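# Free a jammed pouch from a laminator and lay it down

## Task

Pull the stuck laminating pouch out of the laminator and leave it lying flat, entirely on the table, with no part of it resting on or beneath the laminator and with a good distance between it and the laminator's power cord. The rollers are locked and only turn while the RELEASE key is being pressed and held. At the end the laminator has to be standing upright and fully on the table. The robot must release everything and move away, because anything that stays in place only because the robot holds it is not counted.

## Robot and tools

ROBOT AND FRAME. Two six-joint arms, left_arm and right_arm, each with a parallel gripper. They face each other across the table, and left_arm's base is on the +y side. The names do not tell you which side of a picture an arm appears on. Every position is in one shared scene frame: the origin is the centre of the table, +z points up, and the tabletop is at z = +0.020 m. On a gripper, the fingers extend along its own +x and close along its own y. The reported hand point sits between the finger pads, about 3 to 4 cm short of the tips. That printed position can be off, more so when the arm is stretched far out.

execute_actions. Its argument "actions" is a list holding nothing or exactly one item. An empty list only reports the current state. An item with "rows" (1 to 15 rows) and an optional "steps" (1 to 15, default 15) is a motion; each row is used for one control step of 1/30 s, and the final row repeats to fill the remaining steps. An item with only "steps" (up to 300) is a wait, counted from the previous result. Optional "pictures" (true/false) controls whether camera images come back. A refused call moves nothing.

ROW LAYOUT. One list of 14 numbers, each in [-1, 1], covering both arms even if one stays still: left_arm waist, shoulder, elbow, wrist pitch, wrist yaw, wrist roll, gripper opening, then the same seven for right_arm. The six joint numbers are offsets, not a pose: each is added to that joint's angle in the most recent result that printed joint angles (before any such result, and for a second or later call within one reply, the base is where the arm is when the action starts). They are not relative to the previous row. Scaling: 1.0 equals 0.9615 rad for waist, shoulder and elbow, 1.713 rad for wrist pitch, 1.767 rad for wrist yaw, 1.728 rad for wrist roll. A row of zeros therefore pulls the arms back to those base angles; it is not a way to hold still or wait.

JOINT RANGES (rad): waist -3.054 to 3.054, shoulder 0.000 to 3.142, elbow 0.000 to 2.356, wrist pitch -1.571 to 1.571, wrist yaw -1.571 to 1.571, wrist roll -3.142 to 3.142. Asking for more than 0.010 rad beyond an end gets the call refused. The true end may differ by up to 0.010 rad either way; a target past it is clipped, and the note "joint sent to its limit" may appear, possibly about an earlier, still-running action. No note does not prove there is room left.

GRIPPER OPENING. The seventh number of each arm is absolute, not an offset: +1 is fully open (0.088 m pad gap); empty fingers touch near -0.80, and anything lower down to -1 adds no travel. Full open to closed takes at least about 0.5 s. To keep an object held, keep commanding a value clearly below grip_measured; the larger the gap, the firmer the squeeze, up to roughly 34 N per pad. Closing fast can squeeze harder, sometimes enough to spring the fingers apart. Each gripper's readings carry its own fixed error of up to about 1 mm.

SPEED AND ACCURACY. Per step, a joint's target can lead its measured angle by at most 0.211 rad (waist, shoulder, elbow), 0.213 (wrist pitch), 0.267 (wrist yaw) or 0.228 (wrist roll), and targets that would shift the hand over 70 mm from where it is are scaled back. Big moves thus span several calls. Friction can leave joints short of the goal, especially at long reach, and tiny changes may not happen; read Joint positions after each move. Between calls the arms keep heading for the last row sent until they have nearly stopped or a step is HELD.

RESULT LINES. The state line gives, per arm, end_effector_position (m), end_effector_quat_wxyz, and linear (m/s) and angular (rad/s) velocities. Joint positions and Joint velocities list each arm's six joints (rad, rad/s) then the pad gap (m, m/s). grip_measured is the measured opening on the command scale. Joint torques are total drive outputs with per-unit offset, scale and noise, so they are a weak contact signal. "joint command not followed" means a clearance check altered or blocked targets on some steps. HELD marks steps where a row was not fully sent. TORQUE FAULT: a joint hit its load limit (N m: waist 16.6, shoulder 20.6, elbow 20.5, wrist pitch 5.42, wrist yaw 5.4, wrist roll 5.07, held weight included), so the arm halts for 10 s and drops the rest of the call. MOTOR HOT appears from 50 °C; at 95 °C an OVER-TEMPERATURE FAULT holds the arm, and if it has not cooled within 30 to 60 s the arm and gripper lose power and go limp.

zoom_image. Give "camera" (cam_head_left, cam_head_right, cam_left_wrist or cam_right_wrist, all 504x504) and "region" [x0, y0, x1, y1] in pixels of that camera's latest full image, origin top-left, no larger than 504 by 504.

finished_scene. Pass {"scene": n} with the current scene's number. It is final and reports whether the goal was met. Replying with no tool call also ends things.

AVOID. Arms striking or pushing each other (mounts count), knocking anything off the table, tipping the laminator, dropping or slamming objects, hard shoves, and faults. A sensible plan: one arm holds down RELEASE while the other grips and draws the pouch out, then set the pouch down flat away from the cord, open, and withdraw both arms.

Each tool is called after "Call:" as name(argument=value, ...) on one line, values as JSON.

## Session

Call:
execute_actions(actions=[])

Scene clock: 0.00 s of 5200.00 s.
left_arm: end_effector_position=(-0.0078, +0.4105, +0.2169) grip_measured=+0.831 end_effector_quat_wxyz=(-0.070, +0.701, -0.073, -0.706) end_effector_velocity=(+0.003, +0.000, -0.001) end_effector_angular_velocity=(-0.007, -0.008, +0.000) | right_arm: end_effector_position=(+0.0149, -0.4753, +0.1850) grip_measured=+0.855 end_effector_quat_wxyz=(+0.715, -0.282, +0.589, +0.251) end_effector_velocity=(-0.001, -0.000, +0.000) end_effector_angular_velocity=(-0.007, +0.012, -0.016)
Joint positions: left_arm=[-1.339  1.039  0.728 -1.252 -0.003  0.3    0.08 ] | right_arm=[ 1.375  1.365  0.789 -1.178  0.008  2.473  0.081]
Joint velocities: left_arm=[-0.007 -0.007 -0.007 -0.007 -0.007 -0.007 -0.   ] | right_arm=[-0.007 -0.007 -0.002  0.007 -0.007  0.007 -0.   ]
Joint torques (N m, as the arm reports them, + toward a larger angle): no reading
Motor temperatures (°C, as the motors report them): left_arm=[28 31 32 32 32 32] | right_arm=[29 29 29 30 29 32]
Heat: left arm: hottest elbow 32 °C (+0.0 °C/min); right arm: hottest wrist roll 32 °C (+0.0 °C/min).

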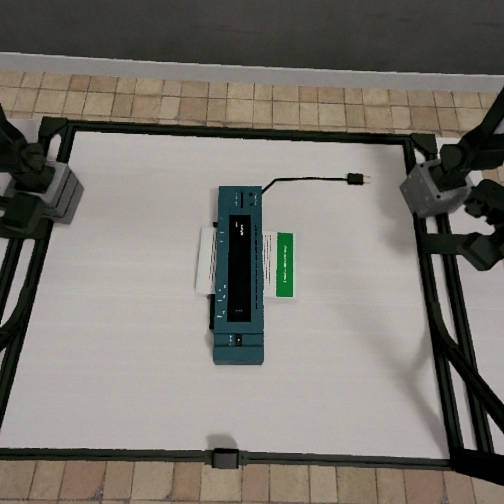

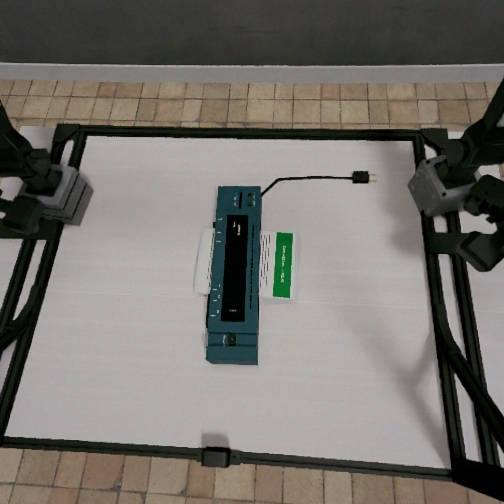

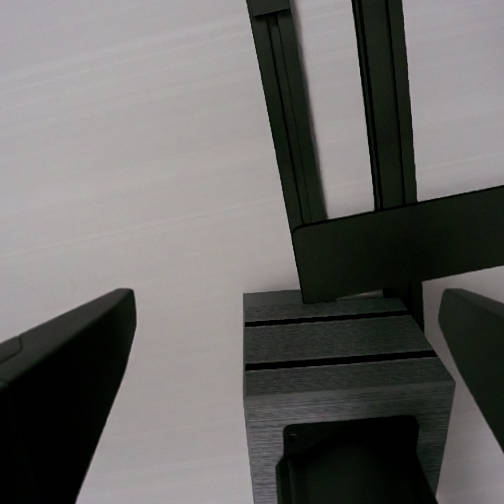

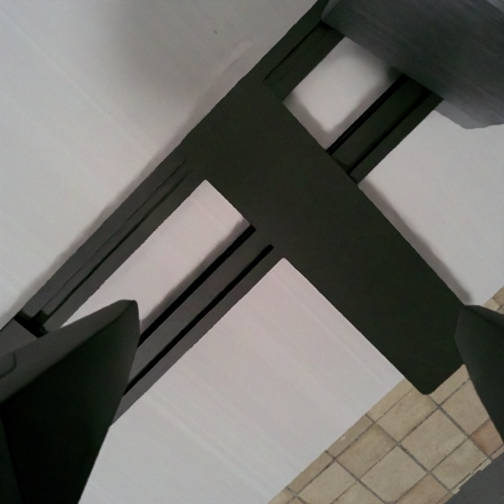

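Call:
zoom_image(camera="cam_head_left", region=[170, 160, 390, 380])

Call:
zoom_image(camera="cam_head_right", region=[170, 160, 390, 380])

Region (170, 160, 390, 380) of cam_head_left's 504x504 image, scaled by 2.291, with more detail than that image has.

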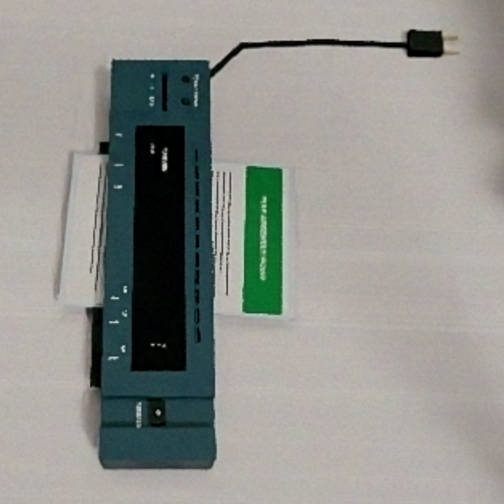

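Region (170, 160, 390, 380) of cam_head_right's 504x504 image, scaled by 2.291, with more detail than that image has.

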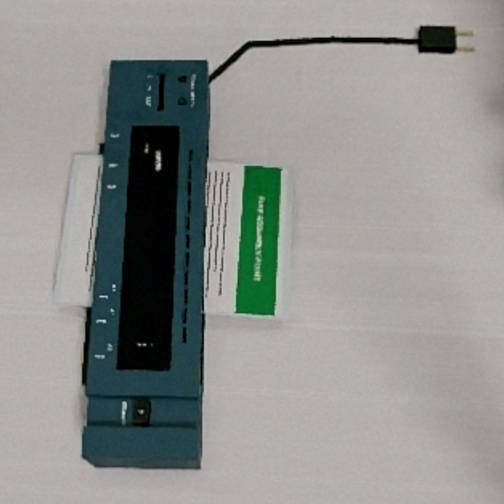

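Call:
execute_actions(actions=[{"rows":[[0.893,0.687,0.595,0.205,0,-0.174,1,-1,0.036,0.22,0.162,0,-1,1]],"steps":15}], pictures=false)

Call:
execute_actions(actions=[{"steps":45}])

Scene clock: 33.87 s of 5200.00 s.
left_arm: end_effector_position=(-0.1231, +0.1783, +0.2482) grip_measured=+0.993 end_effector_quat_wxyz=(+0.298, +0.551, +0.220, -0.748) end_effector_velocity=(+0.384, -0.473, -0.193) end_effector_angular_velocity=(+0.399, -0.413, +1.776) | right_arm: end_effector_position=(-0.0283, -0.2705, +0.2321) grip_measured=+1.000 end_effector_quat_wxyz=(+0.602, -0.210, +0.668, +0.384) end_effector_velocity=(+0.335, +0.364, -0.000) end_effector_angular_velocity=(+0.434, -0.425, +0.267)
Joint positions: left_arm=[-0.665  1.643  1.276 -0.903  0.004  0.012  0.088] | right_arm=[ 0.533  1.396  0.991 -0.902  0.008  1.531  0.088]
Joint velocities: left_arm=[ 1.707  0.725  0.159 -0.007 -0.022 -0.066 -0.   ] | right_arm=[-1.731 -0.002 -0.002 -0.007  0.066 -2.088  0.   ]
Joint torques (N m, as the arm reports them, + toward a larger angle): left_arm=[ 1.17 -7.52  8.13  0.45 -0.21 -0.2 ] | right_arm=[ 0.63 -3.44  6.23  0.95 -0.03 -0.17]
Motor temperatures (°C, as the motors report them): left_arm=[28 32 35 32 32 32] | right_arm=[29 30 31 30 29 32]
Heat: left arm: hottest elbow 35 °C (+5.3 °C/min); right arm: hottest wrist roll 32 °C (+0.0 °C/min).
Steps of this call (steps 1 to 90: nothing new was sent; then 30.37 s passed at rest; steps 91 to 105: all 15 steps of this action). Readings (joint positions):
91: left_arm=[-1.318 1.061 0.749 -1.241 0.004 0.266] | right_arm=[1.356 1.368 0.804 -1.165 -0.001 2.437]
92: left_arm=[-1.274 1.100 0.782 -1.191 0.005 0.216] | right_arm=[1.314 1.376 0.827 -1.117 -0.001 2.390]
94: left_arm=[-1.188 1.193 0.872 -1.084 0.005 0.135] | right_arm=[1.225 1.388 0.894 -1.018 0.001 2.288]
98: left_arm=[-1.014 1.364 1.055 -0.965 0.005 0.053] | right_arm=[0.984 1.390 0.983 -0.921 0.004 2.018]
105: the state above

Scene clock: 35.37 s of 5200.00 s.
left_arm: end_effector_position=(-0.0754, +0.1302, +0.2373) grip_measured=+0.994 end_effector_quat_wxyz=(+0.367, +0.539, +0.275, -0.707) end_effector_velocity=(+0.005, -0.001, -0.002) end_effector_angular_velocity=(-0.007, -0.031, +0.029) | right_arm: end_effector_position=(-0.0046, -0.2474, +0.2321) grip_measured=+1.000 end_effector_quat_wxyz=(+0.511, -0.396, +0.495, +0.581) end_effector_velocity=(-0.003, -0.001, +0.002) end_effector_angular_velocity=(-0.004, +0.023, +0.010)
Joint positions: left_arm=[-0.479  1.692  1.293 -0.901 -0.005  0.005  0.088] | right_arm=[ 0.416  1.396  0.991 -0.902  0.01   0.748  0.088]
Joint velocities: left_arm=[-0.002  0.002 -0.002 -0.007 -0.037 -0.022 -0.   ] | right_arm=[-0.002 -0.007 -0.002  0.007 -0.022 -0.007  0.   ]
Joint torques (N m, as the arm reports them, + toward a larger angle): left_arm=[-0.22 -6.74  7.91  0.65  0.1  -0.18] | right_arm=[-0.2  -3.46  6.29  1.07 -0.01 -0.16]
Motor temperatures (°C, as the motors report them): left_arm=[28 32 36 32 32 32] | right_arm=[29 30 32 30 29 32]
Heat: left arm: hottest elbow 36 °C (+6.8 °C/min); right arm: hottest elbow 32 °C (+0.0 °C/min).
Steps of this call (steps 1 to 45: the robot went on to your last target). Readings (joint positions):
1: left_arm=[-0.607 1.663 1.279 -0.903 0.002 0.010] | right_arm=[0.484 1.396 0.991 -0.902 0.013 1.461]
2: left_arm=[-0.555 1.678 1.281 -0.903 -0.003 0.008] | right_arm=[0.451 1.396 0.991 -0.902 0.014 1.392]
4: left_arm=[-0.488 1.691 1.282 -0.903 -0.008 0.006] | right_arm=[0.424 1.396 0.991 -0.902 0.014 1.252]
8: left_arm=[-0.474 1.692 1.292 -0.902 -0.007 0.005] | right_arm=[0.418 1.396 0.991 -0.902 0.010 0.972]
45: the state above
All arms were judged still, so your last target was given up. Only a new action makes them travel on or press farther. Fingers that are still opening or closing keep moving.

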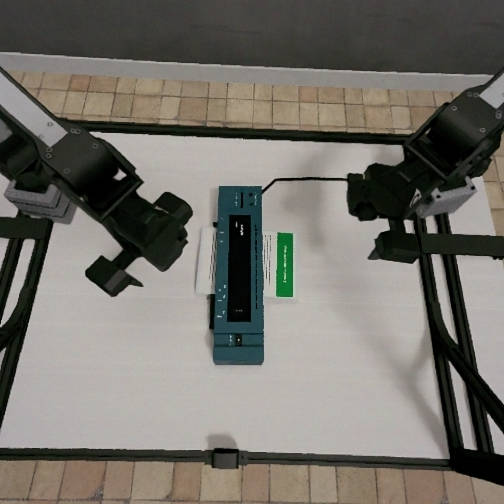

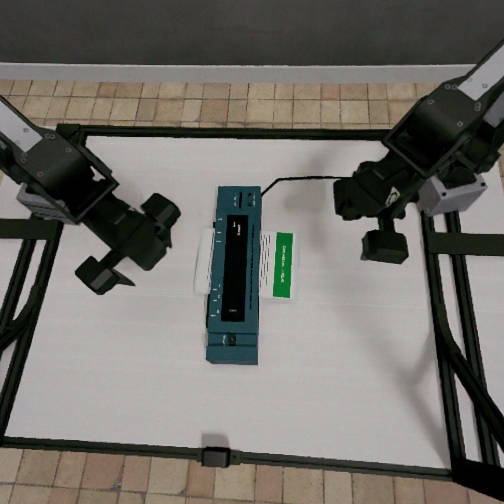

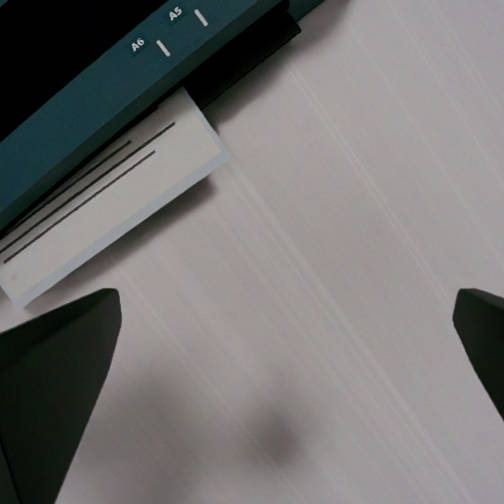

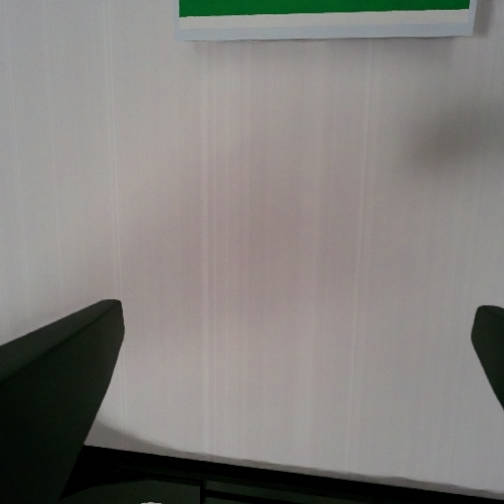

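Call:
execute_actions(actions=[{"rows":[[0.207,0,-0.7,0.6,0,0.77,1,-0.046,0.5,0.6,0.015,0,-0.433,1]],"steps":15}], pictures=false)

Call:
execute_actions(actions=[{"steps":12}], pictures=false)

Scene clock: 58.07 s of 5200.00 s.
left_arm: end_effector_position=(-0.0008, +0.1201, +0.1118) grip_measured=+0.994 end_effector_quat_wxyz=(+0.221, +0.596, -0.102, -0.765) end_effector_velocity=(-0.104, -0.247, +0.153) end_effector_angular_velocity=(-1.716, -0.373, -1.746) | right_arm: end_effector_position=(-0.0895, -0.1229, +0.2553) grip_measured=+1.000 end_effector_quat_wxyz=(+0.365, -0.504, +0.246, +0.743) end_effector_velocity=(-0.009, +0.011, +0.022) end_effector_angular_velocity=(+0.081, -0.006, +0.157)
Joint positions: left_arm=[-0.277  1.695  0.624  0.021 -0.008  0.986  0.088] | right_arm=[ 0.373  1.867  1.553 -0.875  0.009  0.015  0.088]
Joint velocities: left_arm=[ 0.002 -0.002 -0.022  1.458 -0.022  2.029 -0.   ] | right_arm=[-0.002  0.002  0.071 -0.007 -0.007 -0.168  0.   ]
Joint torques (N m, as the arm reports them, + toward a larger angle): left_arm=[-0.29 -6.53  5.53  1.36  0.15  0.19] | right_arm=[-0.14 -6.12  6.47  1.    0.05 -0.14]
Motor temperatures (°C, as the motors report them): left_arm=[28 34 37 32 32 32] | right_arm=[29 31 34 31 29 32]
Heat: left arm: hottest elbow 37 °C (+5.2 °C/min); right arm: hottest elbow 34 °C (+2.1 °C/min).
Steps of this call (steps 1 to 90: nothing new was sent; then 19.20 s passed at rest; steps 91 to 105: all 15 steps of this action). Readings (joint positions):
91: left_arm=[-0.468 1.690 1.265 -0.854 0.005 0.046] | right_arm=[0.410 1.431 1.023 -0.923 0.007 0.690]
92: left_arm=[-0.435 1.683 1.224 -0.790 0.008 0.104] | right_arm=[0.399 1.484 1.079 -0.908 0.007 0.618]
94: left_arm=[-0.351 1.681 1.124 -0.666 -0.002 0.231] | right_arm=[0.382 1.618 1.213 -0.874 0.008 0.476]
98: left_arm=[-0.272 1.684 0.873 -0.406 -0.010 0.504] | right_arm=[0.373 1.827 1.449 -0.873 0.009 0.197]
105: the state above

Scene clock: 58.47 s of 5200.00 s.
left_arm: end_effector_position=(-0.0089, +0.1016, +0.1259) grip_measured=+0.994 end_effector_quat_wxyz=(+0.153, +0.602, -0.264, -0.738) end_effector_velocity=(+0.002, -0.002, +0.003) end_effector_angular_velocity=(-0.027, -0.031, -0.019) | right_arm: end_effector_position=(-0.0896, -0.1228, +0.2552) grip_measured=+1.000 end_effector_quat_wxyz=(+0.362, -0.506, +0.241, +0.745) end_effector_velocity=(+0.002, -0.003, +0.000) end_effector_angular_velocity=(-0.013, -0.012, +0.021)
Joint positions: left_arm=[-0.277  1.692  0.627  0.125 -0.008  1.326  0.088] | right_arm=[ 0.373  1.869  1.554 -0.875  0.009  0.002  0.088]
Joint velocities: left_arm=[-0.002 -0.007 -0.002  0.007 -0.022  0.037  0.   ] | right_arm=[-0.002 -0.002  0.002 -0.022 -0.007 -0.022  0.   ]
Joint torques (N m, as the arm reports them, + toward a larger angle): left_arm=[-0.28 -6.25  4.95  1.24  0.15  0.16] | right_arm=[-0.14 -6.18  6.9   1.04  0.05 -0.14]
Motor temperatures (°C, as the motors report them): left_arm=[28 34 37 32 32 32] | right_arm=[29 31 34 31 29 32]
Heat: left arm: hottest elbow 37 °C (+5.1 °C/min); right arm: hottest elbow 34 °C (+2.1 °C/min).
Steps of this call (steps 1 to 12: the robot went on to your last target). Readings (joint positions):
1: left_arm=[-0.277 1.695 0.624 0.062 -0.008 1.055] | right_arm=[0.373 1.867 1.554 -0.875 0.009 0.011]
2: left_arm=[-0.277 1.693 0.627 0.088 -0.008 1.124] | right_arm=[0.373 1.867 1.554 -0.875 0.009 0.008]
4: left_arm=[-0.277 1.692 0.628 0.107 -0.008 1.237] | right_arm=[0.373 1.868 1.554 -0.875 0.009 0.005]
8: left_arm=[-0.277 1.692 0.627 0.122 -0.008 1.311] | right_arm=[0.373 1.869 1.554 -0.875 0.009 0.003]
12: the state above

Call:
execute_actions(actions=[{"rows":[[0,0,0,0.55,0,0,1,0,0.63,0.62,0,0,0,1],[0,0,0,0.55,0,0,1,0,0.63,0.62,0,0,0,1],[0,0,0,0.55,0,0,1,0,0.63,0.62,0,0,0,1],[0,0,0,0.55,0,0,1,0,0.63,0.62,0,0,0,1],[0,0,-0.05,0.55,0,0,1,0,0.63,0.62,0,0,0,1],[0,0,-0.1,0.55,0,0,1,0,0.63,0.62,0,0,0,1],[0,0,-0.15,0.55,0,0,1,0,0.63,0.62,0,0,0,1],[0,0,-0.2,0.55,0,0,1,0,0.63,0.62,0,0,0,1],[0,0.03,-0.25,0.55,0,0,1,0,0.63,0.62,0,0,0,1],[0,0.06,-0.3,0.55,0,0,1,0,0.63,0.62,0,0,0,1],[0,0.09,-0.35,0.55,0,0,1,0,0.63,0.62,0,0,0,1],[0,0.12,-0.4,0.55,0,0,1,0,0.63,0.62,0,0,0,1],[0,0.174,-0.453,0.55,0,0,1,0,0.63,0.62,0,0,0,1]],"steps":15}], pictures=false)

Call:
execute_actions(actions=[{"steps":20}])

Scene clock: 63.30 s of 5200.00 s.
left_arm: end_effector_position=(+0.0006, +0.1234, +0.1196) grip_measured=+0.994 end_effector_quat_wxyz=(+0.272, +0.510, -0.376, -0.724) end_effector_velocity=(+0.147, +0.335, -0.377) end_effector_angular_velocity=(+1.175, -0.525, -0.000) | right_arm: end_effector_position=(-0.1635, -0.0294, +0.1513) grip_measured=+1.000 end_effector_quat_wxyz=(+0.356, -0.524, +0.251, +0.732) end_effector_velocity=(-0.013, +0.033, +0.041) end_effector_angular_velocity=(+0.112, +0.083, -0.026)
Joint positions: left_arm=[-0.277  1.817  0.243  1.01  -0.008  1.33   0.088] | right_arm=[ 0.371  2.475  2.116 -0.88   0.007  0.003  0.088]
Joint velocities: left_arm=[-0.002  0.691 -0.911  0.315 -0.007  0.007 -0.   ] | right_arm=[-0.017  0.007  0.139  0.007  0.007  0.007  0.   ]
Joint torques (N m, as the arm reports them, + toward a larger angle): left_arm=[-0.06 -5.75  5.3   2.58  0.03 -0.16] | right_arm=[  0.13 -10.36   7.76   1.38   0.04  -0.04]
Motor temperatures (°C, as the motors report them): left_arm=[28 34 37 33 32 32] | right_arm=[29 32 34 31 29 32]
Heat: left arm: hottest elbow 37 °C (+4.0 °C/min); right arm: hottest elbow 34 °C (+2.0 °C/min).
Steps of this call (steps 1 to 30: the robot went on to your last target; steps 31 to 90: nothing new was sent; then 1.33 s passed at rest; steps 91 to 105: all 15 steps of this action). Readings (joint positions):
91: left_arm=[-0.277 1.692 0.624 0.170 -0.008 1.330] | right_arm=[0.373 1.903 1.591 -0.903 0.009 0.002]
92: left_arm=[-0.277 1.694 0.619 0.237 -0.008 1.330] | right_arm=[0.373 1.951 1.654 -0.888 0.009 0.002]
94: left_arm=[-0.277 1.695 0.619 0.373 -0.008 1.330] | right_arm=[0.373 2.070 1.793 -0.866 0.009 0.002]
98: left_arm=[-0.277 1.689 0.550 0.653 -0.008 1.330] | right_arm=[0.373 2.312 2.036 -0.870 0.009 0.002]
105: the state above

Scene clock: 63.97 s of 5200.00 s.
left_arm: end_effector_position=(+0.0068, +0.1376, +0.1078) grip_measured=+0.994 end_effector_quat_wxyz=(+0.263, +0.518, -0.368, -0.726) end_effector_velocity=(+0.001, +0.002, -0.001) end_effector_angular_velocity=(+0.007, -0.001, +0.008) | right_arm: end_effector_position=(-0.1673, -0.0246, +0.1587) grip_measured=+1.000 end_effector_quat_wxyz=(+0.360, -0.514, +0.246, +0.739) end_effector_velocity=(+0.002, -0.001, -0.000) end_effector_angular_velocity=(-0.017, +0.009, +0.007)
Joint positions: left_arm=[-0.277  1.852  0.193  1.067 -0.008  1.33   0.088] | right_arm=[ 0.371  2.475  2.138 -0.875  0.007  0.003  0.088]
Joint velocities: left_arm=[-0.002 -0.007 -0.007 -0.007 -0.007 -0.007  0.   ] | right_arm=[-0.007 -0.002 -0.002 -0.007 -0.022 -0.007  0.   ]
Joint torques (N m, as the arm reports them, + toward a larger angle): left_arm=[-0.07 -4.13  2.95  1.59  0.04 -0.17] | right_arm=[  0.18 -10.31   6.59   1.07   0.06  -0.04]
Motor temperatures (°C, as the motors report them): left_arm=[28 34 37 33 32 32] | right_arm=[29 32 34 31 29 32]
Heat: left arm: hottest elbow 37 °C (+4.0 °C/min); right arm: hottest elbow 34 °C (+2.0 °C/min).
Steps of this call (steps 1 to 20: the robot went on to your last target). Readings (joint positions):
1: left_arm=[-0.277 1.836 0.218 1.021 -0.008 1.330] | right_arm=[0.371 2.475 2.122 -0.879 0.007 0.003]
2: left_arm=[-0.277 1.847 0.202 1.033 -0.008 1.330] | right_arm=[0.371 2.475 2.128 -0.876 0.007 0.003]
4: left_arm=[-0.277 1.852 0.193 1.054 -0.008 1.330] | right_arm=[0.371 2.475 2.137 -0.875 0.007 0.003]
8: left_arm=[-0.277 1.852 0.193 1.065 -0.008 1.330] | right_arm=[0.371 2.475 2.138 -0.875 0.007 0.003]
20: the state above

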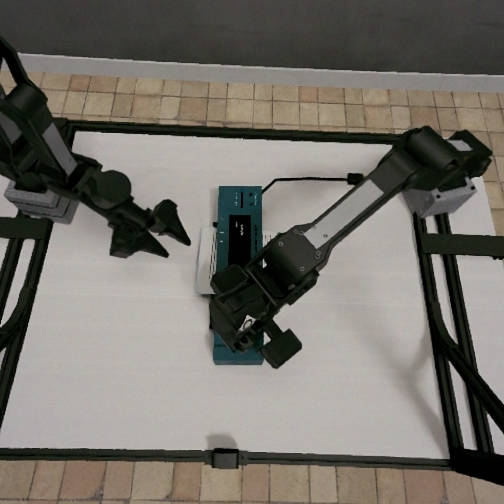

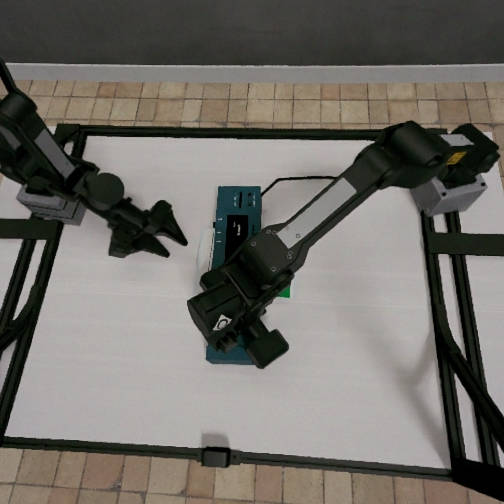

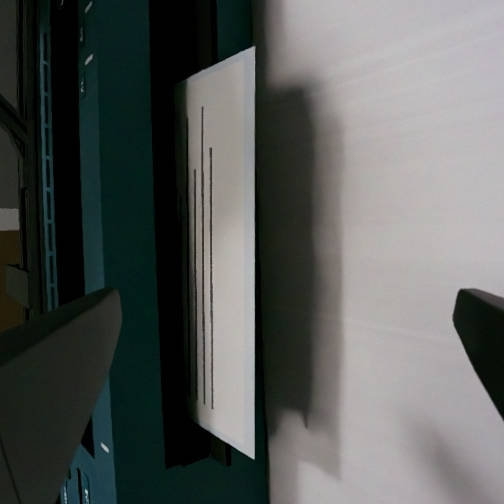

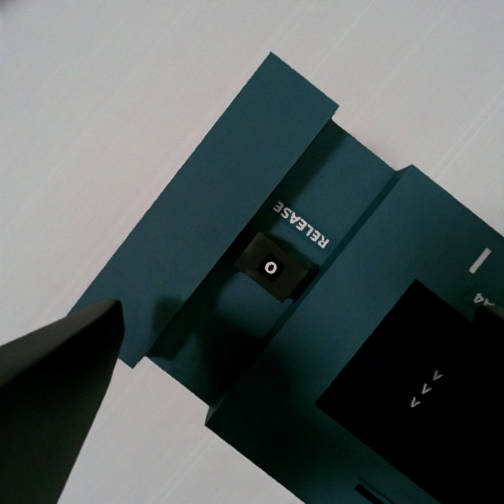

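Call:
execute_actions(actions=[{"rows":[[0,0.07,0.065,0.002,0,0,0.4,0.008,0.02,0.006,0.008,0,0,0],[0,0.07,0.065,0.002,0,0,0.2,0.008,0.02,0.006,0.008,0,0,-0.3],[0,0.1,0.095,0.003,0,0,0,0.008,0.03,0.01,0.012,0,0,-0.5],[0,0.13,0.12,0.004,0,0,-0.19,0.008,0.04,0.012,0.016,0,0,-0.7],[0,0.15,0.14,0.005,0,0,-0.19,0.008,0.05,0.015,0.02,0,0,-0.9],[0,0.17,0.155,0.005,0,0,-0.19,0.008,0.05,0.015,0.02,0,0,-0.9],[0,0.19,0.175,0.006,0,0,-0.19,0.008,0.05,0.015,0.02,0,0,-0.9],[0,0.213,0.195,0.006,0,0,-0.19,0.008,0.05,0.015,0.02,0,0,-0.9]],"steps":15}], pictures=false)

Call:
execute_actions(actions=[{"steps":12}])

Scene clock: 75.67 s of 5200.00 s.
left_arm: end_effector_position=(-0.0109, +0.0970, +0.0890) grip_measured=-0.185 end_effector_quat_wxyz=(+0.263, +0.518, -0.368, -0.726) end_effector_velocity=(-0.000, -0.007, -0.001) end_effector_angular_velocity=(-0.009, -0.003, +0.020) | right_arm: end_effector_position=(-0.1680, -0.0187, +0.1461) grip_measured=-0.740 end_effector_quat_wxyz=(+0.365, -0.513, +0.242, +0.738) end_effector_velocity=(+0.040, +0.029, +0.001) end_effector_angular_velocity=(+0.122, -0.166, -0.087)
Joint positions: left_arm=[-0.277  2.042  0.374  1.076 -0.008  1.33   0.03 ] | right_arm=[ 0.369  2.505  2.14  -0.842  0.019 -0.     0.003]
Joint velocities: left_arm=[-0.002  0.022  0.022  0.007 -0.022 -0.007 -0.003] | right_arm=[-0.032 -0.002 -0.002 -0.007  0.212 -0.022 -0.174]
Joint torques (N m, as the arm reports them, + toward a larger angle): left_arm=[-0.06 -4.82  3.69  1.66  0.03 -0.05] | right_arm=[ 1.   -8.34  6.67  1.23 -0.57  0.11]
Motor temperatures (°C, as the motors report them): left_arm=[28 34 36 34 32 32] | right_arm=[29 37 35 32 29 32]
Heat: left arm: hottest elbow 36 °C (+2.0 °C/min); right arm: hottest shoulder 37 °C (+5.0 °C/min).
Steps of this call (steps 1 to 15: the robot went on to your last target; steps 16 to 90: nothing new was sent; then 8.20 s passed at rest; steps 91 to 105: all 15 steps of this action). Readings (joint positions):
91: left_arm=[-0.277 1.861 0.201 1.067 -0.008 1.330] | right_arm=[0.371 2.476 2.138 -0.874 0.007 0.003]
92: left_arm=[-0.277 1.875 0.214 1.067 -0.008 1.330] | right_arm=[0.372 2.477 2.138 -0.870 0.007 0.003]
94: left_arm=[-0.277 1.916 0.254 1.070 -0.008 1.330] | right_arm=[0.374 2.482 2.138 -0.861 0.007 0.003]
98: left_arm=[-0.277 1.997 0.335 1.075 -0.008 1.330] | right_arm=[0.377 2.503 2.140 -0.847 0.013 0.002]
105: the state above

Scene clock: 76.07 s of 5200.00 s.
left_arm: end_effector_position=(-0.0111, +0.0967, +0.0889) grip_measured=-0.190 end_effector_quat_wxyz=(+0.263, +0.518, -0.368, -0.726) end_effector_velocity=(+0.003, -0.000, +0.001) end_effector_angular_velocity=(-0.005, -0.018, +0.012) | right_arm: end_effector_position=(-0.1690, -0.0195, +0.1460) grip_measured=-0.778 end_effector_quat_wxyz=(+0.363, -0.513, +0.243, +0.739) end_effector_velocity=(+0.003, +0.000, -0.000) end_effector_angular_velocity=(+0.003, -0.016, +0.015)
Joint positions: left_arm=[-0.277  2.043  0.375  1.076 -0.008  1.33   0.03 ] | right_arm=[ 0.37   2.505  2.14  -0.842  0.014  0.001  0.001]
Joint velocities: left_arm=[-0.002 -0.007 -0.002 -0.007 -0.022  0.007  0.   ] | right_arm=[-0.002 -0.002 -0.002 -0.007  0.007 -0.022 -0.   ]
Joint torques (N m, as the arm reports them, + toward a larger angle): left_arm=[-0.06 -4.81  3.75  1.65  0.03 -0.05] | right_arm=[ 0.72 -8.33  6.66  1.21 -0.18  0.02]
Motor temperatures (°C, as the motors report them): left_arm=[28 34 36 34 32 32] | right_arm=[29 37 35 32 29 32]
Heat: left arm: hottest elbow 36 °C (+2.0 °C/min); right arm: hottest shoulder 37 °C (+5.1 °C/min).
Steps of this call (steps 1 to 12: the robot went on to your last target). Readings (joint positions):
1: left_arm=[-0.277 2.043 0.374 1.076 -0.008 1.330] | right_arm=[0.369 2.505 2.140 -0.842 0.011 0.001]
2: left_arm=[-0.277 2.043 0.374 1.076 -0.008 1.330] | right_arm=[0.369 2.505 2.140 -0.842 0.013 0.001]
4: left_arm=[-0.277 2.043 0.375 1.076 -0.008 1.330] | right_arm=[0.370 2.505 2.140 -0.842 0.014 0.001]
8: left_arm=[-0.277 2.043 0.375 1.076 -0.008 1.330] | right_arm=[0.370 2.505 2.140 -0.842 0.014 0.001]
12: the state above

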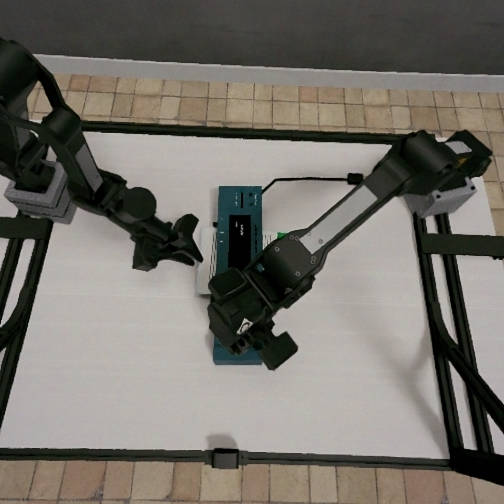

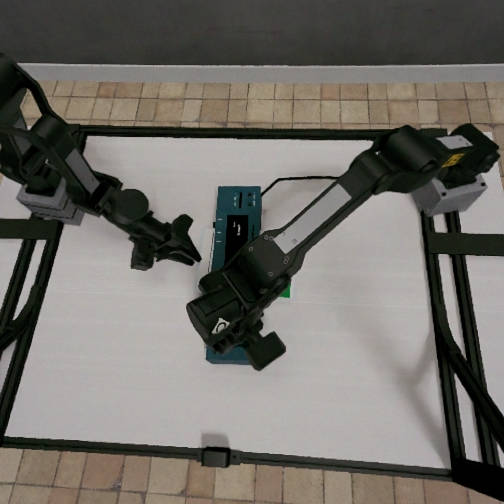

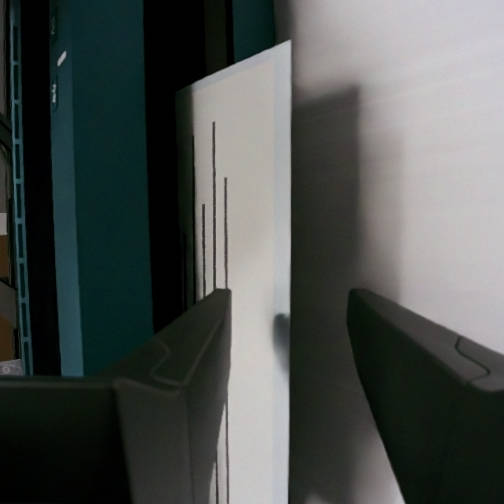

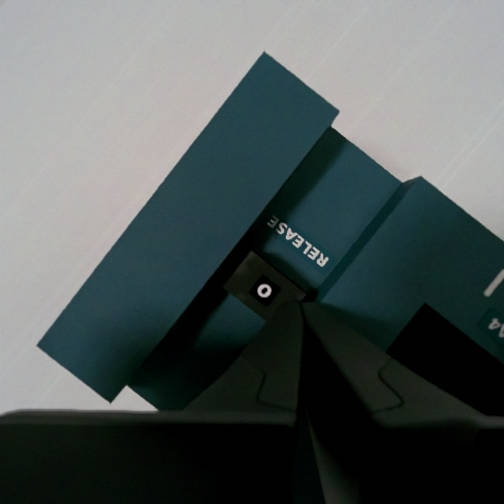

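Call:
execute_actions(actions=[{"rows":[[0,0.02,0.016,0.001,0,0,-0.19,0,-0.02,0,0,0,0,-0.9],[0,0.03,0.024,0.002,0,0,-0.19,0,-0.03,0,0,0,0,-0.9],[0,0.04,0.032,0.002,0,0,-0.19,0,-0.03,0,0,0,0,-0.9],[0,0.05,0.04,0.003,0,0,-0.19,0,-0.03,0,0,0,0,-0.9],[0,0.06,0.05,0.003,0,0,-0.19,0.005,-0.03,0,0,0,0,-0.9],[0,0.07,0.058,0.004,0,0,-0.19,0.01,-0.03,0,0,0,0,-0.9],[0,0.08,0.066,0.004,0,0,-0.19,0.015,-0.03,0,0,0,0,-0.9],[0,0.09,0.075,0.005,0,0,-0.19,0.02,-0.03,0,0,0,0,-0.9],[0,0.1,0.083,0.005,0,0,-0.19,0.022,-0.03,0,0,-0.004,0,-0.9]],"steps":15}])

Scene clock: 83.37 s of 5200.00 s.
left_arm: end_effector_position=(-0.0198, +0.0768, +0.0870) grip_measured=-0.190 end_effector_quat_wxyz=(+0.273, +0.510, -0.376, -0.724) end_effector_velocity=(+0.001, +0.001, -0.003) end_effector_angular_velocity=(+0.012, -0.003, +0.008) | right_arm: end_effector_position=(-0.1803, -0.0270, +0.1546) grip_measured=-0.778 end_effector_quat_wxyz=(+0.354, -0.509, +0.236, +0.748) end_effector_velocity=(-0.007, -0.008, +0.003) end_effector_angular_velocity=(-0.013, +0.012, +0.027)
Joint positions: left_arm=[-0.277  2.106  0.453  1.091 -0.008  1.33   0.03 ] | right_arm=[ 0.392  2.489  2.14  -0.842  0.008  0.001  0.001]
Joint velocities: left_arm=[-0.002  0.007  0.002 -0.007 -0.007 -0.007 -0.   ] | right_arm=[ 0.012 -0.007 -0.002 -0.007 -0.022 -0.007 -0.   ]
Joint torques (N m, as the arm reports them, + toward a larger angle): left_arm=[-0.06 -3.11  3.44  1.11  0.03 -0.05] | right_arm=[ -0.21 -11.59   5.54   1.09  -0.04  -0.04]
Motor temperatures (°C, as the motors report them): left_arm=[28 34 35 35 32 32] | right_arm=[29 38 35 32 29 32]
Heat: left arm: hottest elbow 35 °C (+0.0 °C/min); right arm: hottest shoulder 38 °C (+6.1 °C/min).
Steps of this call (steps 1 to 15: the robot went on to your last target; steps 16 to 90: nothing new was sent; then 3.80 s passed at rest; steps 91 to 105: all 15 steps of this action). Readings (joint positions):
91: left_arm=[-0.277 2.045 0.377 1.076 -0.008 1.330] | right_arm=[0.370 2.505 2.140 -0.842 0.014 0.001]
92: left_arm=[-0.277 2.048 0.381 1.077 -0.008 1.330] | right_arm=[0.370 2.503 2.140 -0.842 0.014 0.001]
94: left_arm=[-0.277 2.061 0.393 1.079 -0.008 1.330] | right_arm=[0.370 2.500 2.140 -0.842 0.014 0.001]
98: left_arm=[-0.277 2.089 0.424 1.086 -0.008 1.330] | right_arm=[0.374 2.493 2.140 -0.842 0.014 0.001]
105: the state above

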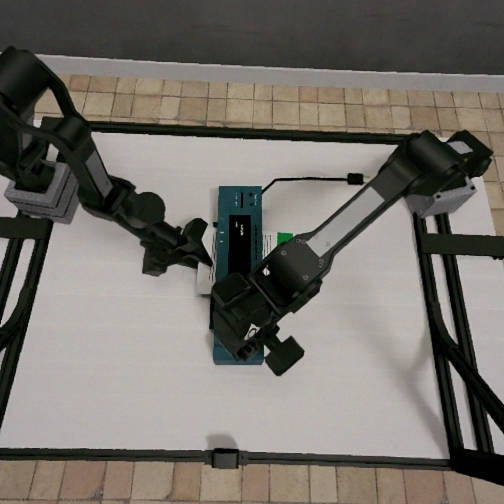

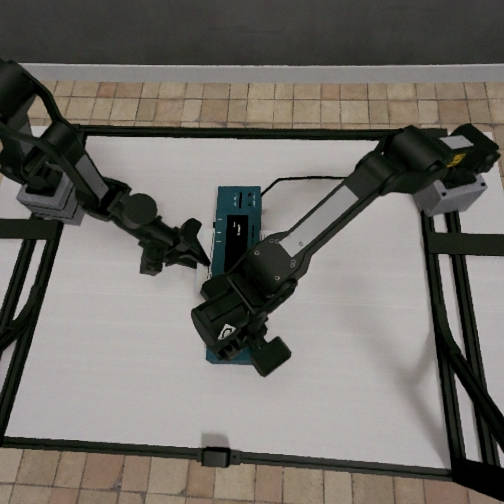

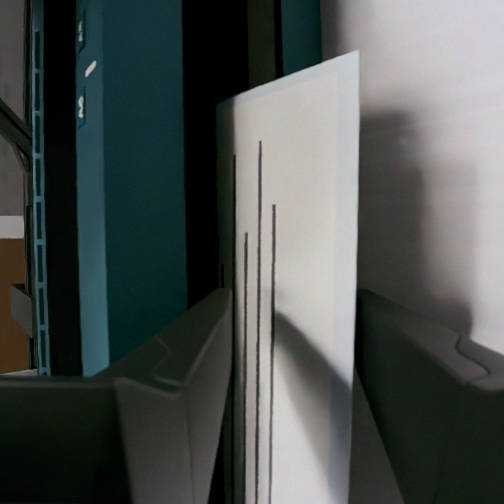

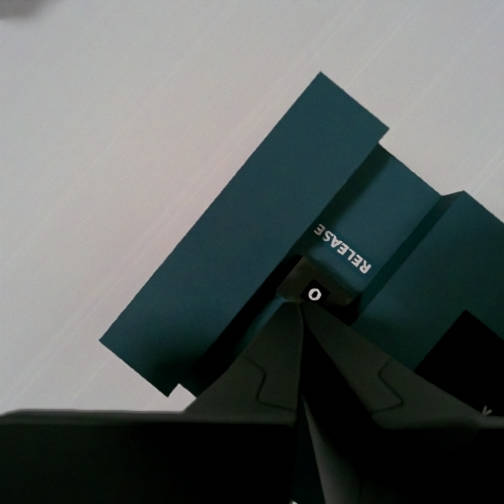

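Call:
execute_actions(actions=[{"rows":[[0,0,0,0,0,0,-0.3,-0.011,0,0,0.008,0,0,-0.9],[0,0,0,0,0,0,-0.36,-0.011,0,0,0.008,0,0,-0.9],[0,0.01,0,0,0,0,-0.42,-0.011,0,0,0.008,0,0,-0.9],[0,0.02,0,0,0,0,-0.48,-0.011,0,0,0.008,0,0,-0.9],[0,0.03,0,0,0,0,-0.54,-0.011,0,0,0.008,0,0,-0.9],[0,0.04,0,0,0,0,-0.6,-0.011,0.01,0,0.008,0,0,-0.9],[0,0.04,0,0,0,0,-0.66,-0.011,0.02,0,0.008,0,0,-0.9],[0,0.04,0,0,0,0,-0.72,-0.011,0.03,0,0.008,0,0,-0.9],[0,0.04,0,0,0,0,-0.78,-0.011,0.04,0,0.008,0,0,-0.9],[0,0.04,0,0,0,0,-0.84,-0.011,0.04,0,0.008,0,0,-0.9],[0,0.04,0,0,0,0,-1,-0.011,0.04,0,0.008,0,0,-0.9]],"steps":15}])

Scene clock: 91.53 s of 5200.00 s.
left_arm: end_effector_position=(-0.0200, +0.0749, +0.0875) grip_measured=-0.797 end_effector_quat_wxyz=(+0.274, +0.509, -0.381, -0.721) end_effector_velocity=(-0.005, +0.004, -0.003) end_effector_angular_velocity=(+0.031, +0.028, -0.022) | right_arm: end_effector_position=(-0.1766, -0.0224, +0.1431) grip_measured=-0.778 end_effector_quat_wxyz=(+0.357, -0.511, +0.240, +0.744) end_effector_velocity=(+0.007, -0.009, -0.004) end_effector_angular_velocity=(-0.030, -0.044, +0.020)
Joint positions: left_arm=[-0.277  2.112  0.457  1.101 -0.01   1.338  0.   ] | right_arm=[ 0.382  2.512  2.14  -0.827  0.008  0.001  0.001]
Joint velocities: left_arm=[-0.002 -0.002  0.002 -0.022  0.037 -0.022  0.   ] | right_arm=[ 0.002 -0.002 -0.002 -0.051  0.007 -0.022 -0.   ]
Joint torques (N m, as the arm reports them, + toward a larger angle): left_arm=[-0.1  -3.31  2.79  0.77  0.11 -0.31] | right_arm=[-0.05 -8.71  5.58  1.05  0.02 -0.04]
Motor temperatures (°C, as the motors report them): left_arm=[28 34 35 35 32 32] | right_arm=[29 42 35 32 29 32]
Heat: left arm: hottest elbow 35 °C (+0.0 °C/min); right arm: hottest shoulder 42 °C (+10.1 °C/min).
Steps of this call (steps 1 to 15: the robot went on to your last target; steps 16 to 90: nothing new was sent; then 4.67 s passed at rest; steps 91 to 105: all 15 steps of this action). Readings (joint positions):
91: left_arm=[-0.277 2.106 0.453 1.092 -0.008 1.330] | right_arm=[0.392 2.489 2.140 -0.841 0.008 0.001]
92: left_arm=[-0.277 2.105 0.453 1.092 -0.008 1.330] | right_arm=[0.391 2.489 2.140 -0.838 0.008 0.001]
94: left_arm=[-0.277 2.105 0.453 1.093 -0.008 1.330] | right_arm=[0.388 2.489 2.140 -0.833 0.008 0.001]
98: left_arm=[-0.277 2.108 0.453 1.097 -0.008 1.330] | right_arm=[0.382 2.492 2.140 -0.830 0.008 0.001]
105: the state above

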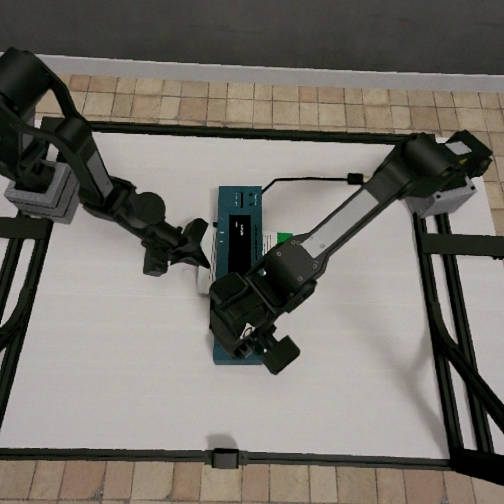

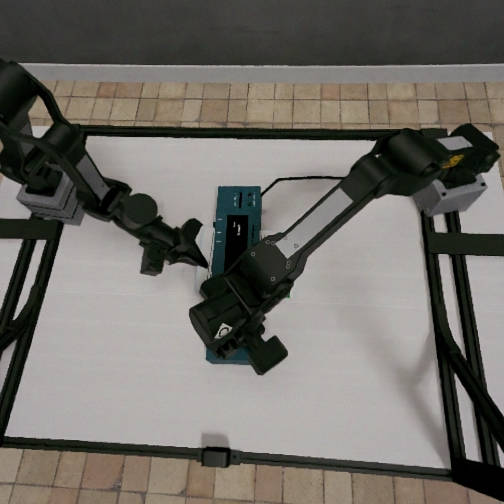

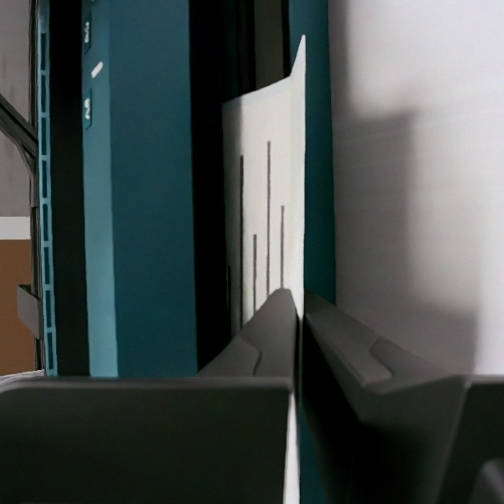

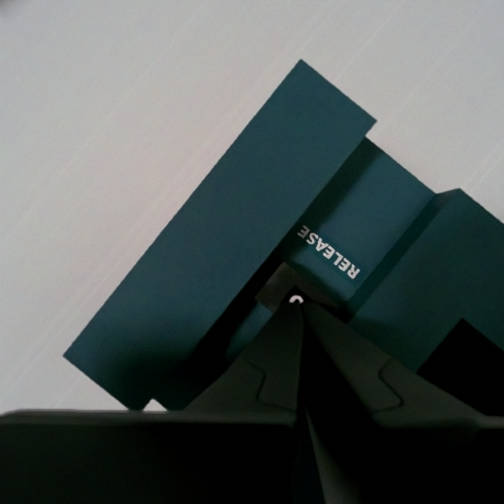

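Call:
execute_actions(actions=[{"rows":[[0,0,0,0,0,0,-1,0,0.02,0,0,0,0,-0.9],[0,0,0,0,0,0,-1,0,0.023,0,0,0,0,-0.9],[0,0,0,0,0,0,-1,0,0.026,0,0,0,0,-0.9],[0,0,0,0,0,0,-1,0,0.03,0,0,0,0,-0.9],[0,0,0,0,0,0,-1,0,0.034,0,0,0,0,-0.9],[0,0,0,0,0,0,-1,0,0.038,0,0,0,0,-0.9],[0,0,0,0,0,0,-1,0,0.042,0,0,0,0,-0.9],[0,0,0,0,0,0,-1,0,0.046,0,0,0,0,-0.9],[0,0,0,0,0,0,-1,0,0.05,0,0,0,0,-0.9]],"steps":15}])

Scene clock: 94.50 s of 5200.00 s.
left_arm: end_effector_position=(-0.0208, +0.0742, +0.0890) grip_measured=-0.797 end_effector_quat_wxyz=(+0.275, +0.507, -0.383, -0.721) end_effector_velocity=(-0.002, +0.001, +0.002) end_effector_angular_velocity=(-0.003, +0.012, -0.005) | right_arm: end_effector_position=(-0.1763, -0.0231, +0.1381) grip_measured=-0.778 end_effector_quat_wxyz=(+0.356, -0.514, +0.242, +0.742) end_effector_velocity=(+0.003, +0.000, -0.000) end_effector_angular_velocity=(+0.000, -0.012, +0.002)
Joint positions: left_arm=[-0.278  2.111  0.458  1.105 -0.011  1.338  0.   ] | right_arm=[ 0.382  2.522  2.14  -0.827  0.008  0.001  0.001]
Joint velocities: left_arm=[-0.002 -0.002 -0.002  0.007  0.007 -0.007  0.   ] | right_arm=[-0.002 -0.002 -0.002 -0.007  0.007 -0.007 -0.   ]
Joint torques (N m, as the arm reports them, + toward a larger angle): left_arm=[ 0.05 -6.71  3.17  1.27  0.06 -0.04] | right_arm=[-0.01 -6.28  5.53  1.1   0.02 -0.04]
Motor temperatures (°C, as the motors report them): left_arm=[28 34 35 35 32 32] | right_arm=[29 42 35 32 29 32]
Heat: left arm: hottest elbow 35 °C (+0.0 °C/min); right arm: hottest shoulder 42 °C (+10.1 °C/min).
Steps of this call (steps 1 to 15: the robot went on to your last target; steps 16 to 74: nothing new was sent; steps 75 to 89: all 15 steps of this action). Readings (joint positions):
75: left_arm=[-0.278 2.112 0.457 1.102 -0.011 1.338] | right_arm=[0.382 2.512 2.140 -0.828 0.008 0.001]
76: left_arm=[-0.278 2.111 0.458 1.102 -0.011 1.338] | right_arm=[0.382 2.512 2.140 -0.828 0.008 0.001]
78: left_arm=[-0.278 2.111 0.458 1.104 -0.011 1.338] | right_arm=[0.382 2.513 2.140 -0.828 0.008 0.001]
82: left_arm=[-0.278 2.111 0.458 1.105 -0.011 1.338] | right_arm=[0.382 2.520 2.140 -0.827 0.008 0.001]
89: the state above

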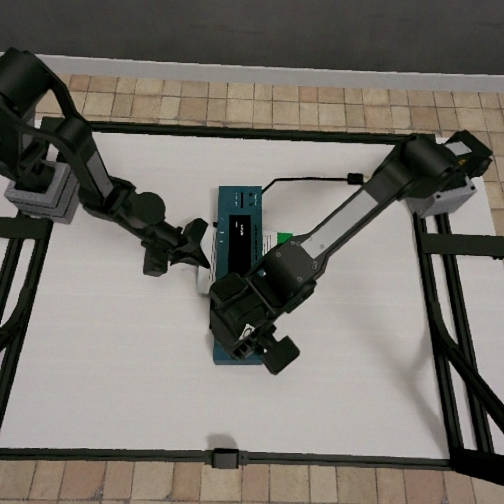

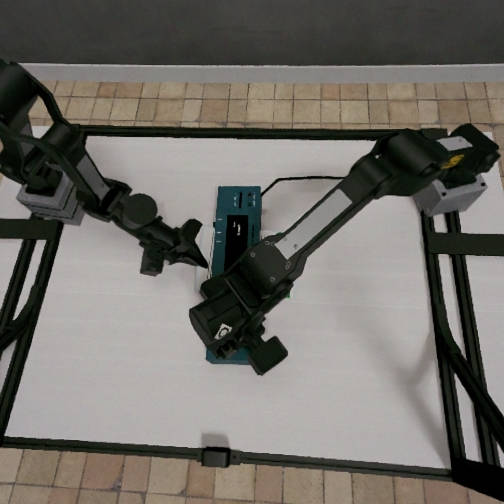

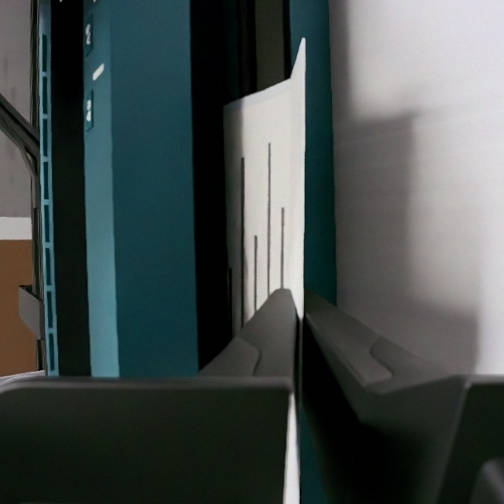

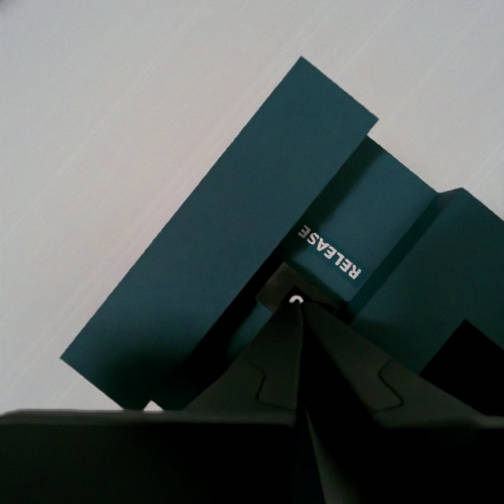

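Call:
execute_actions(actions=[{"rows":[[0,0,0,0,0,0,-1,0,0.05,0,0,0,0,-0.9],[0,0,0,0,0,0,-1,0,0.06,0,0,0,0,-0.9],[0,0,0,0,0,0,-1,0,0.065,0,0,0,0,-0.9],[-0.004,-0.01,-0.011,-0.002,0,-0.002,-1,0,0.065,0,0,0,0,-0.9],[-0.008,-0.02,-0.022,-0.004,0,-0.003,-1,0,0.065,0,0,0,0,-0.9],[-0.012,-0.03,-0.034,-0.007,0,-0.005,-1,0,0.065,0,0,0,0,-0.9],[-0.016,-0.04,-0.045,-0.009,0,-0.007,-1,0,0.065,0,0,0,0,-0.9],[-0.02,-0.05,-0.056,-0.011,0,-0.008,-1,0,0.065,0,0,0,0,-0.9],[-0.024,-0.06,-0.067,-0.013,0,-0.01,-1,0,0.065,0,0,0,0,-0.9],[-0.028,-0.07,-0.078,-0.015,0,-0.012,-1,0,0.065,0,0,0,0,-0.9],[-0.032,-0.08,-0.09,-0.018,0,-0.014,-1,0,0.065,0,0,0,0,-0.9],[-0.036,-0.09,-0.101,-0.02,0,-0.015,-1,0,0.065,0,0,0,0,-0.9],[-0.04,-0.1,-0.112,-0.022,0,-0.017,-1,0,0.065,0,0,0,0,-0.9]],"steps":15}])

Scene clock: 100.50 s of 5200.00 s.
left_arm: end_effector_position=(-0.0209, +0.0925, +0.0985) grip_measured=-0.797 end_effector_quat_wxyz=(+0.272, +0.506, -0.379, -0.726) end_effector_velocity=(-0.016, +0.129, -0.039) end_effector_angular_velocity=(+0.330, +0.026, -0.172) | right_arm: end_effector_position=(-0.1760, -0.0189, +0.1333) grip_measured=-0.778 end_effector_quat_wxyz=(+0.359, -0.513, +0.240, +0.742) end_effector_velocity=(+0.002, +0.001, -0.005) end_effector_angular_velocity=(-0.000, -0.019, +0.015)
Joint positions: left_arm=[-0.303  2.027  0.389  1.081 -0.022  1.318  0.   ] | right_arm=[ 0.378  2.538  2.15  -0.816  0.012 -0.001  0.001]
Joint velocities: left_arm=[-0.144 -0.183 -0.32  -0.154  0.11  -0.125  0.   ] | right_arm=[-0.002  0.012  0.007 -0.007  0.007 -0.022 -0.   ]
Joint torques (N m, as the arm reports them, + toward a larger angle): left_arm=[-0.46 -6.29  1.18  0.91  0.37 -0.18] | right_arm=[ 0.29 -5.68  4.62  0.34 -0.12  0.03]
Motor temperatures (°C, as the motors report them): left_arm=[28 34 35 35 32 32] | right_arm=[29 41 35 32 29 32]
Heat: left arm: hottest elbow 35 °C (-1.0 °C/min); right arm: hottest shoulder 41 °C (+9.1 °C/min).
Steps of this call (steps 1 to 15: the robot went on to your last target; steps 16 to 165: nothing new was sent; steps 166 to 180: all 15 steps of this action). Readings (joint positions):
166: left_arm=[-0.281 2.111 0.458 1.106 -0.012 1.337] | right_arm=[0.382 2.523 2.140 -0.827 0.008 0.001]
167: left_arm=[-0.281 2.111 0.458 1.107 -0.012 1.337] | right_arm=[0.382 2.525 2.141 -0.828 0.008 0.001]
169: left_arm=[-0.281 2.110 0.458 1.107 -0.012 1.337] | right_arm=[0.382 2.527 2.143 -0.830 0.008 0.001]
173: left_arm=[-0.282 2.088 0.446 1.105 -0.016 1.337] | right_arm=[0.382 2.528 2.144 -0.831 0.008 0.001]
180: the state above

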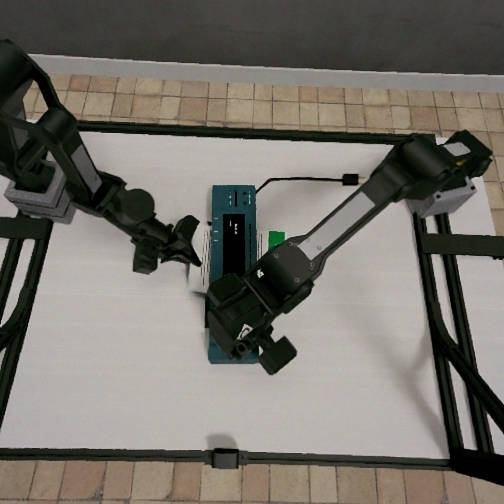

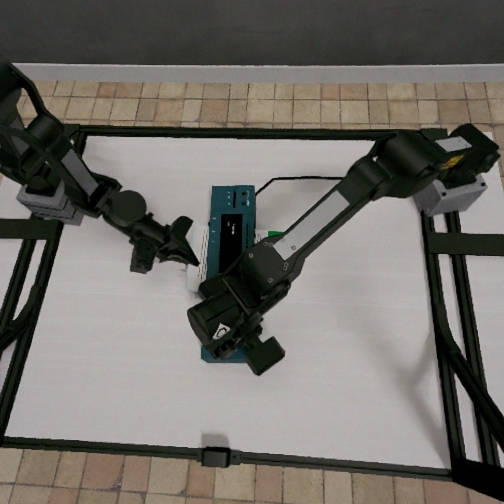

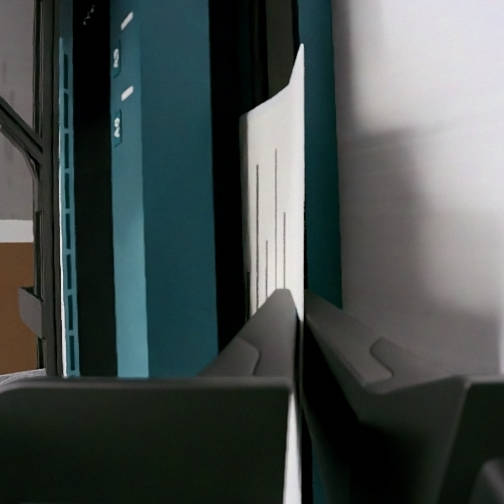

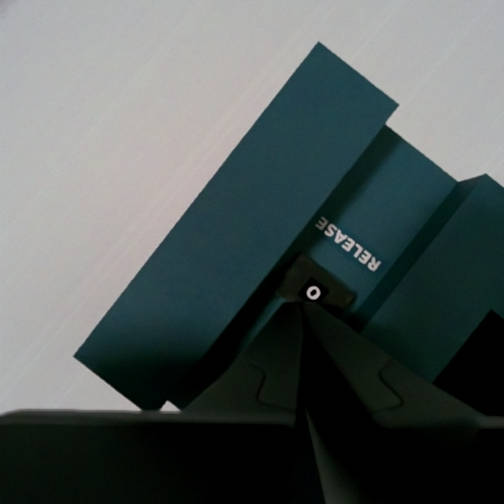

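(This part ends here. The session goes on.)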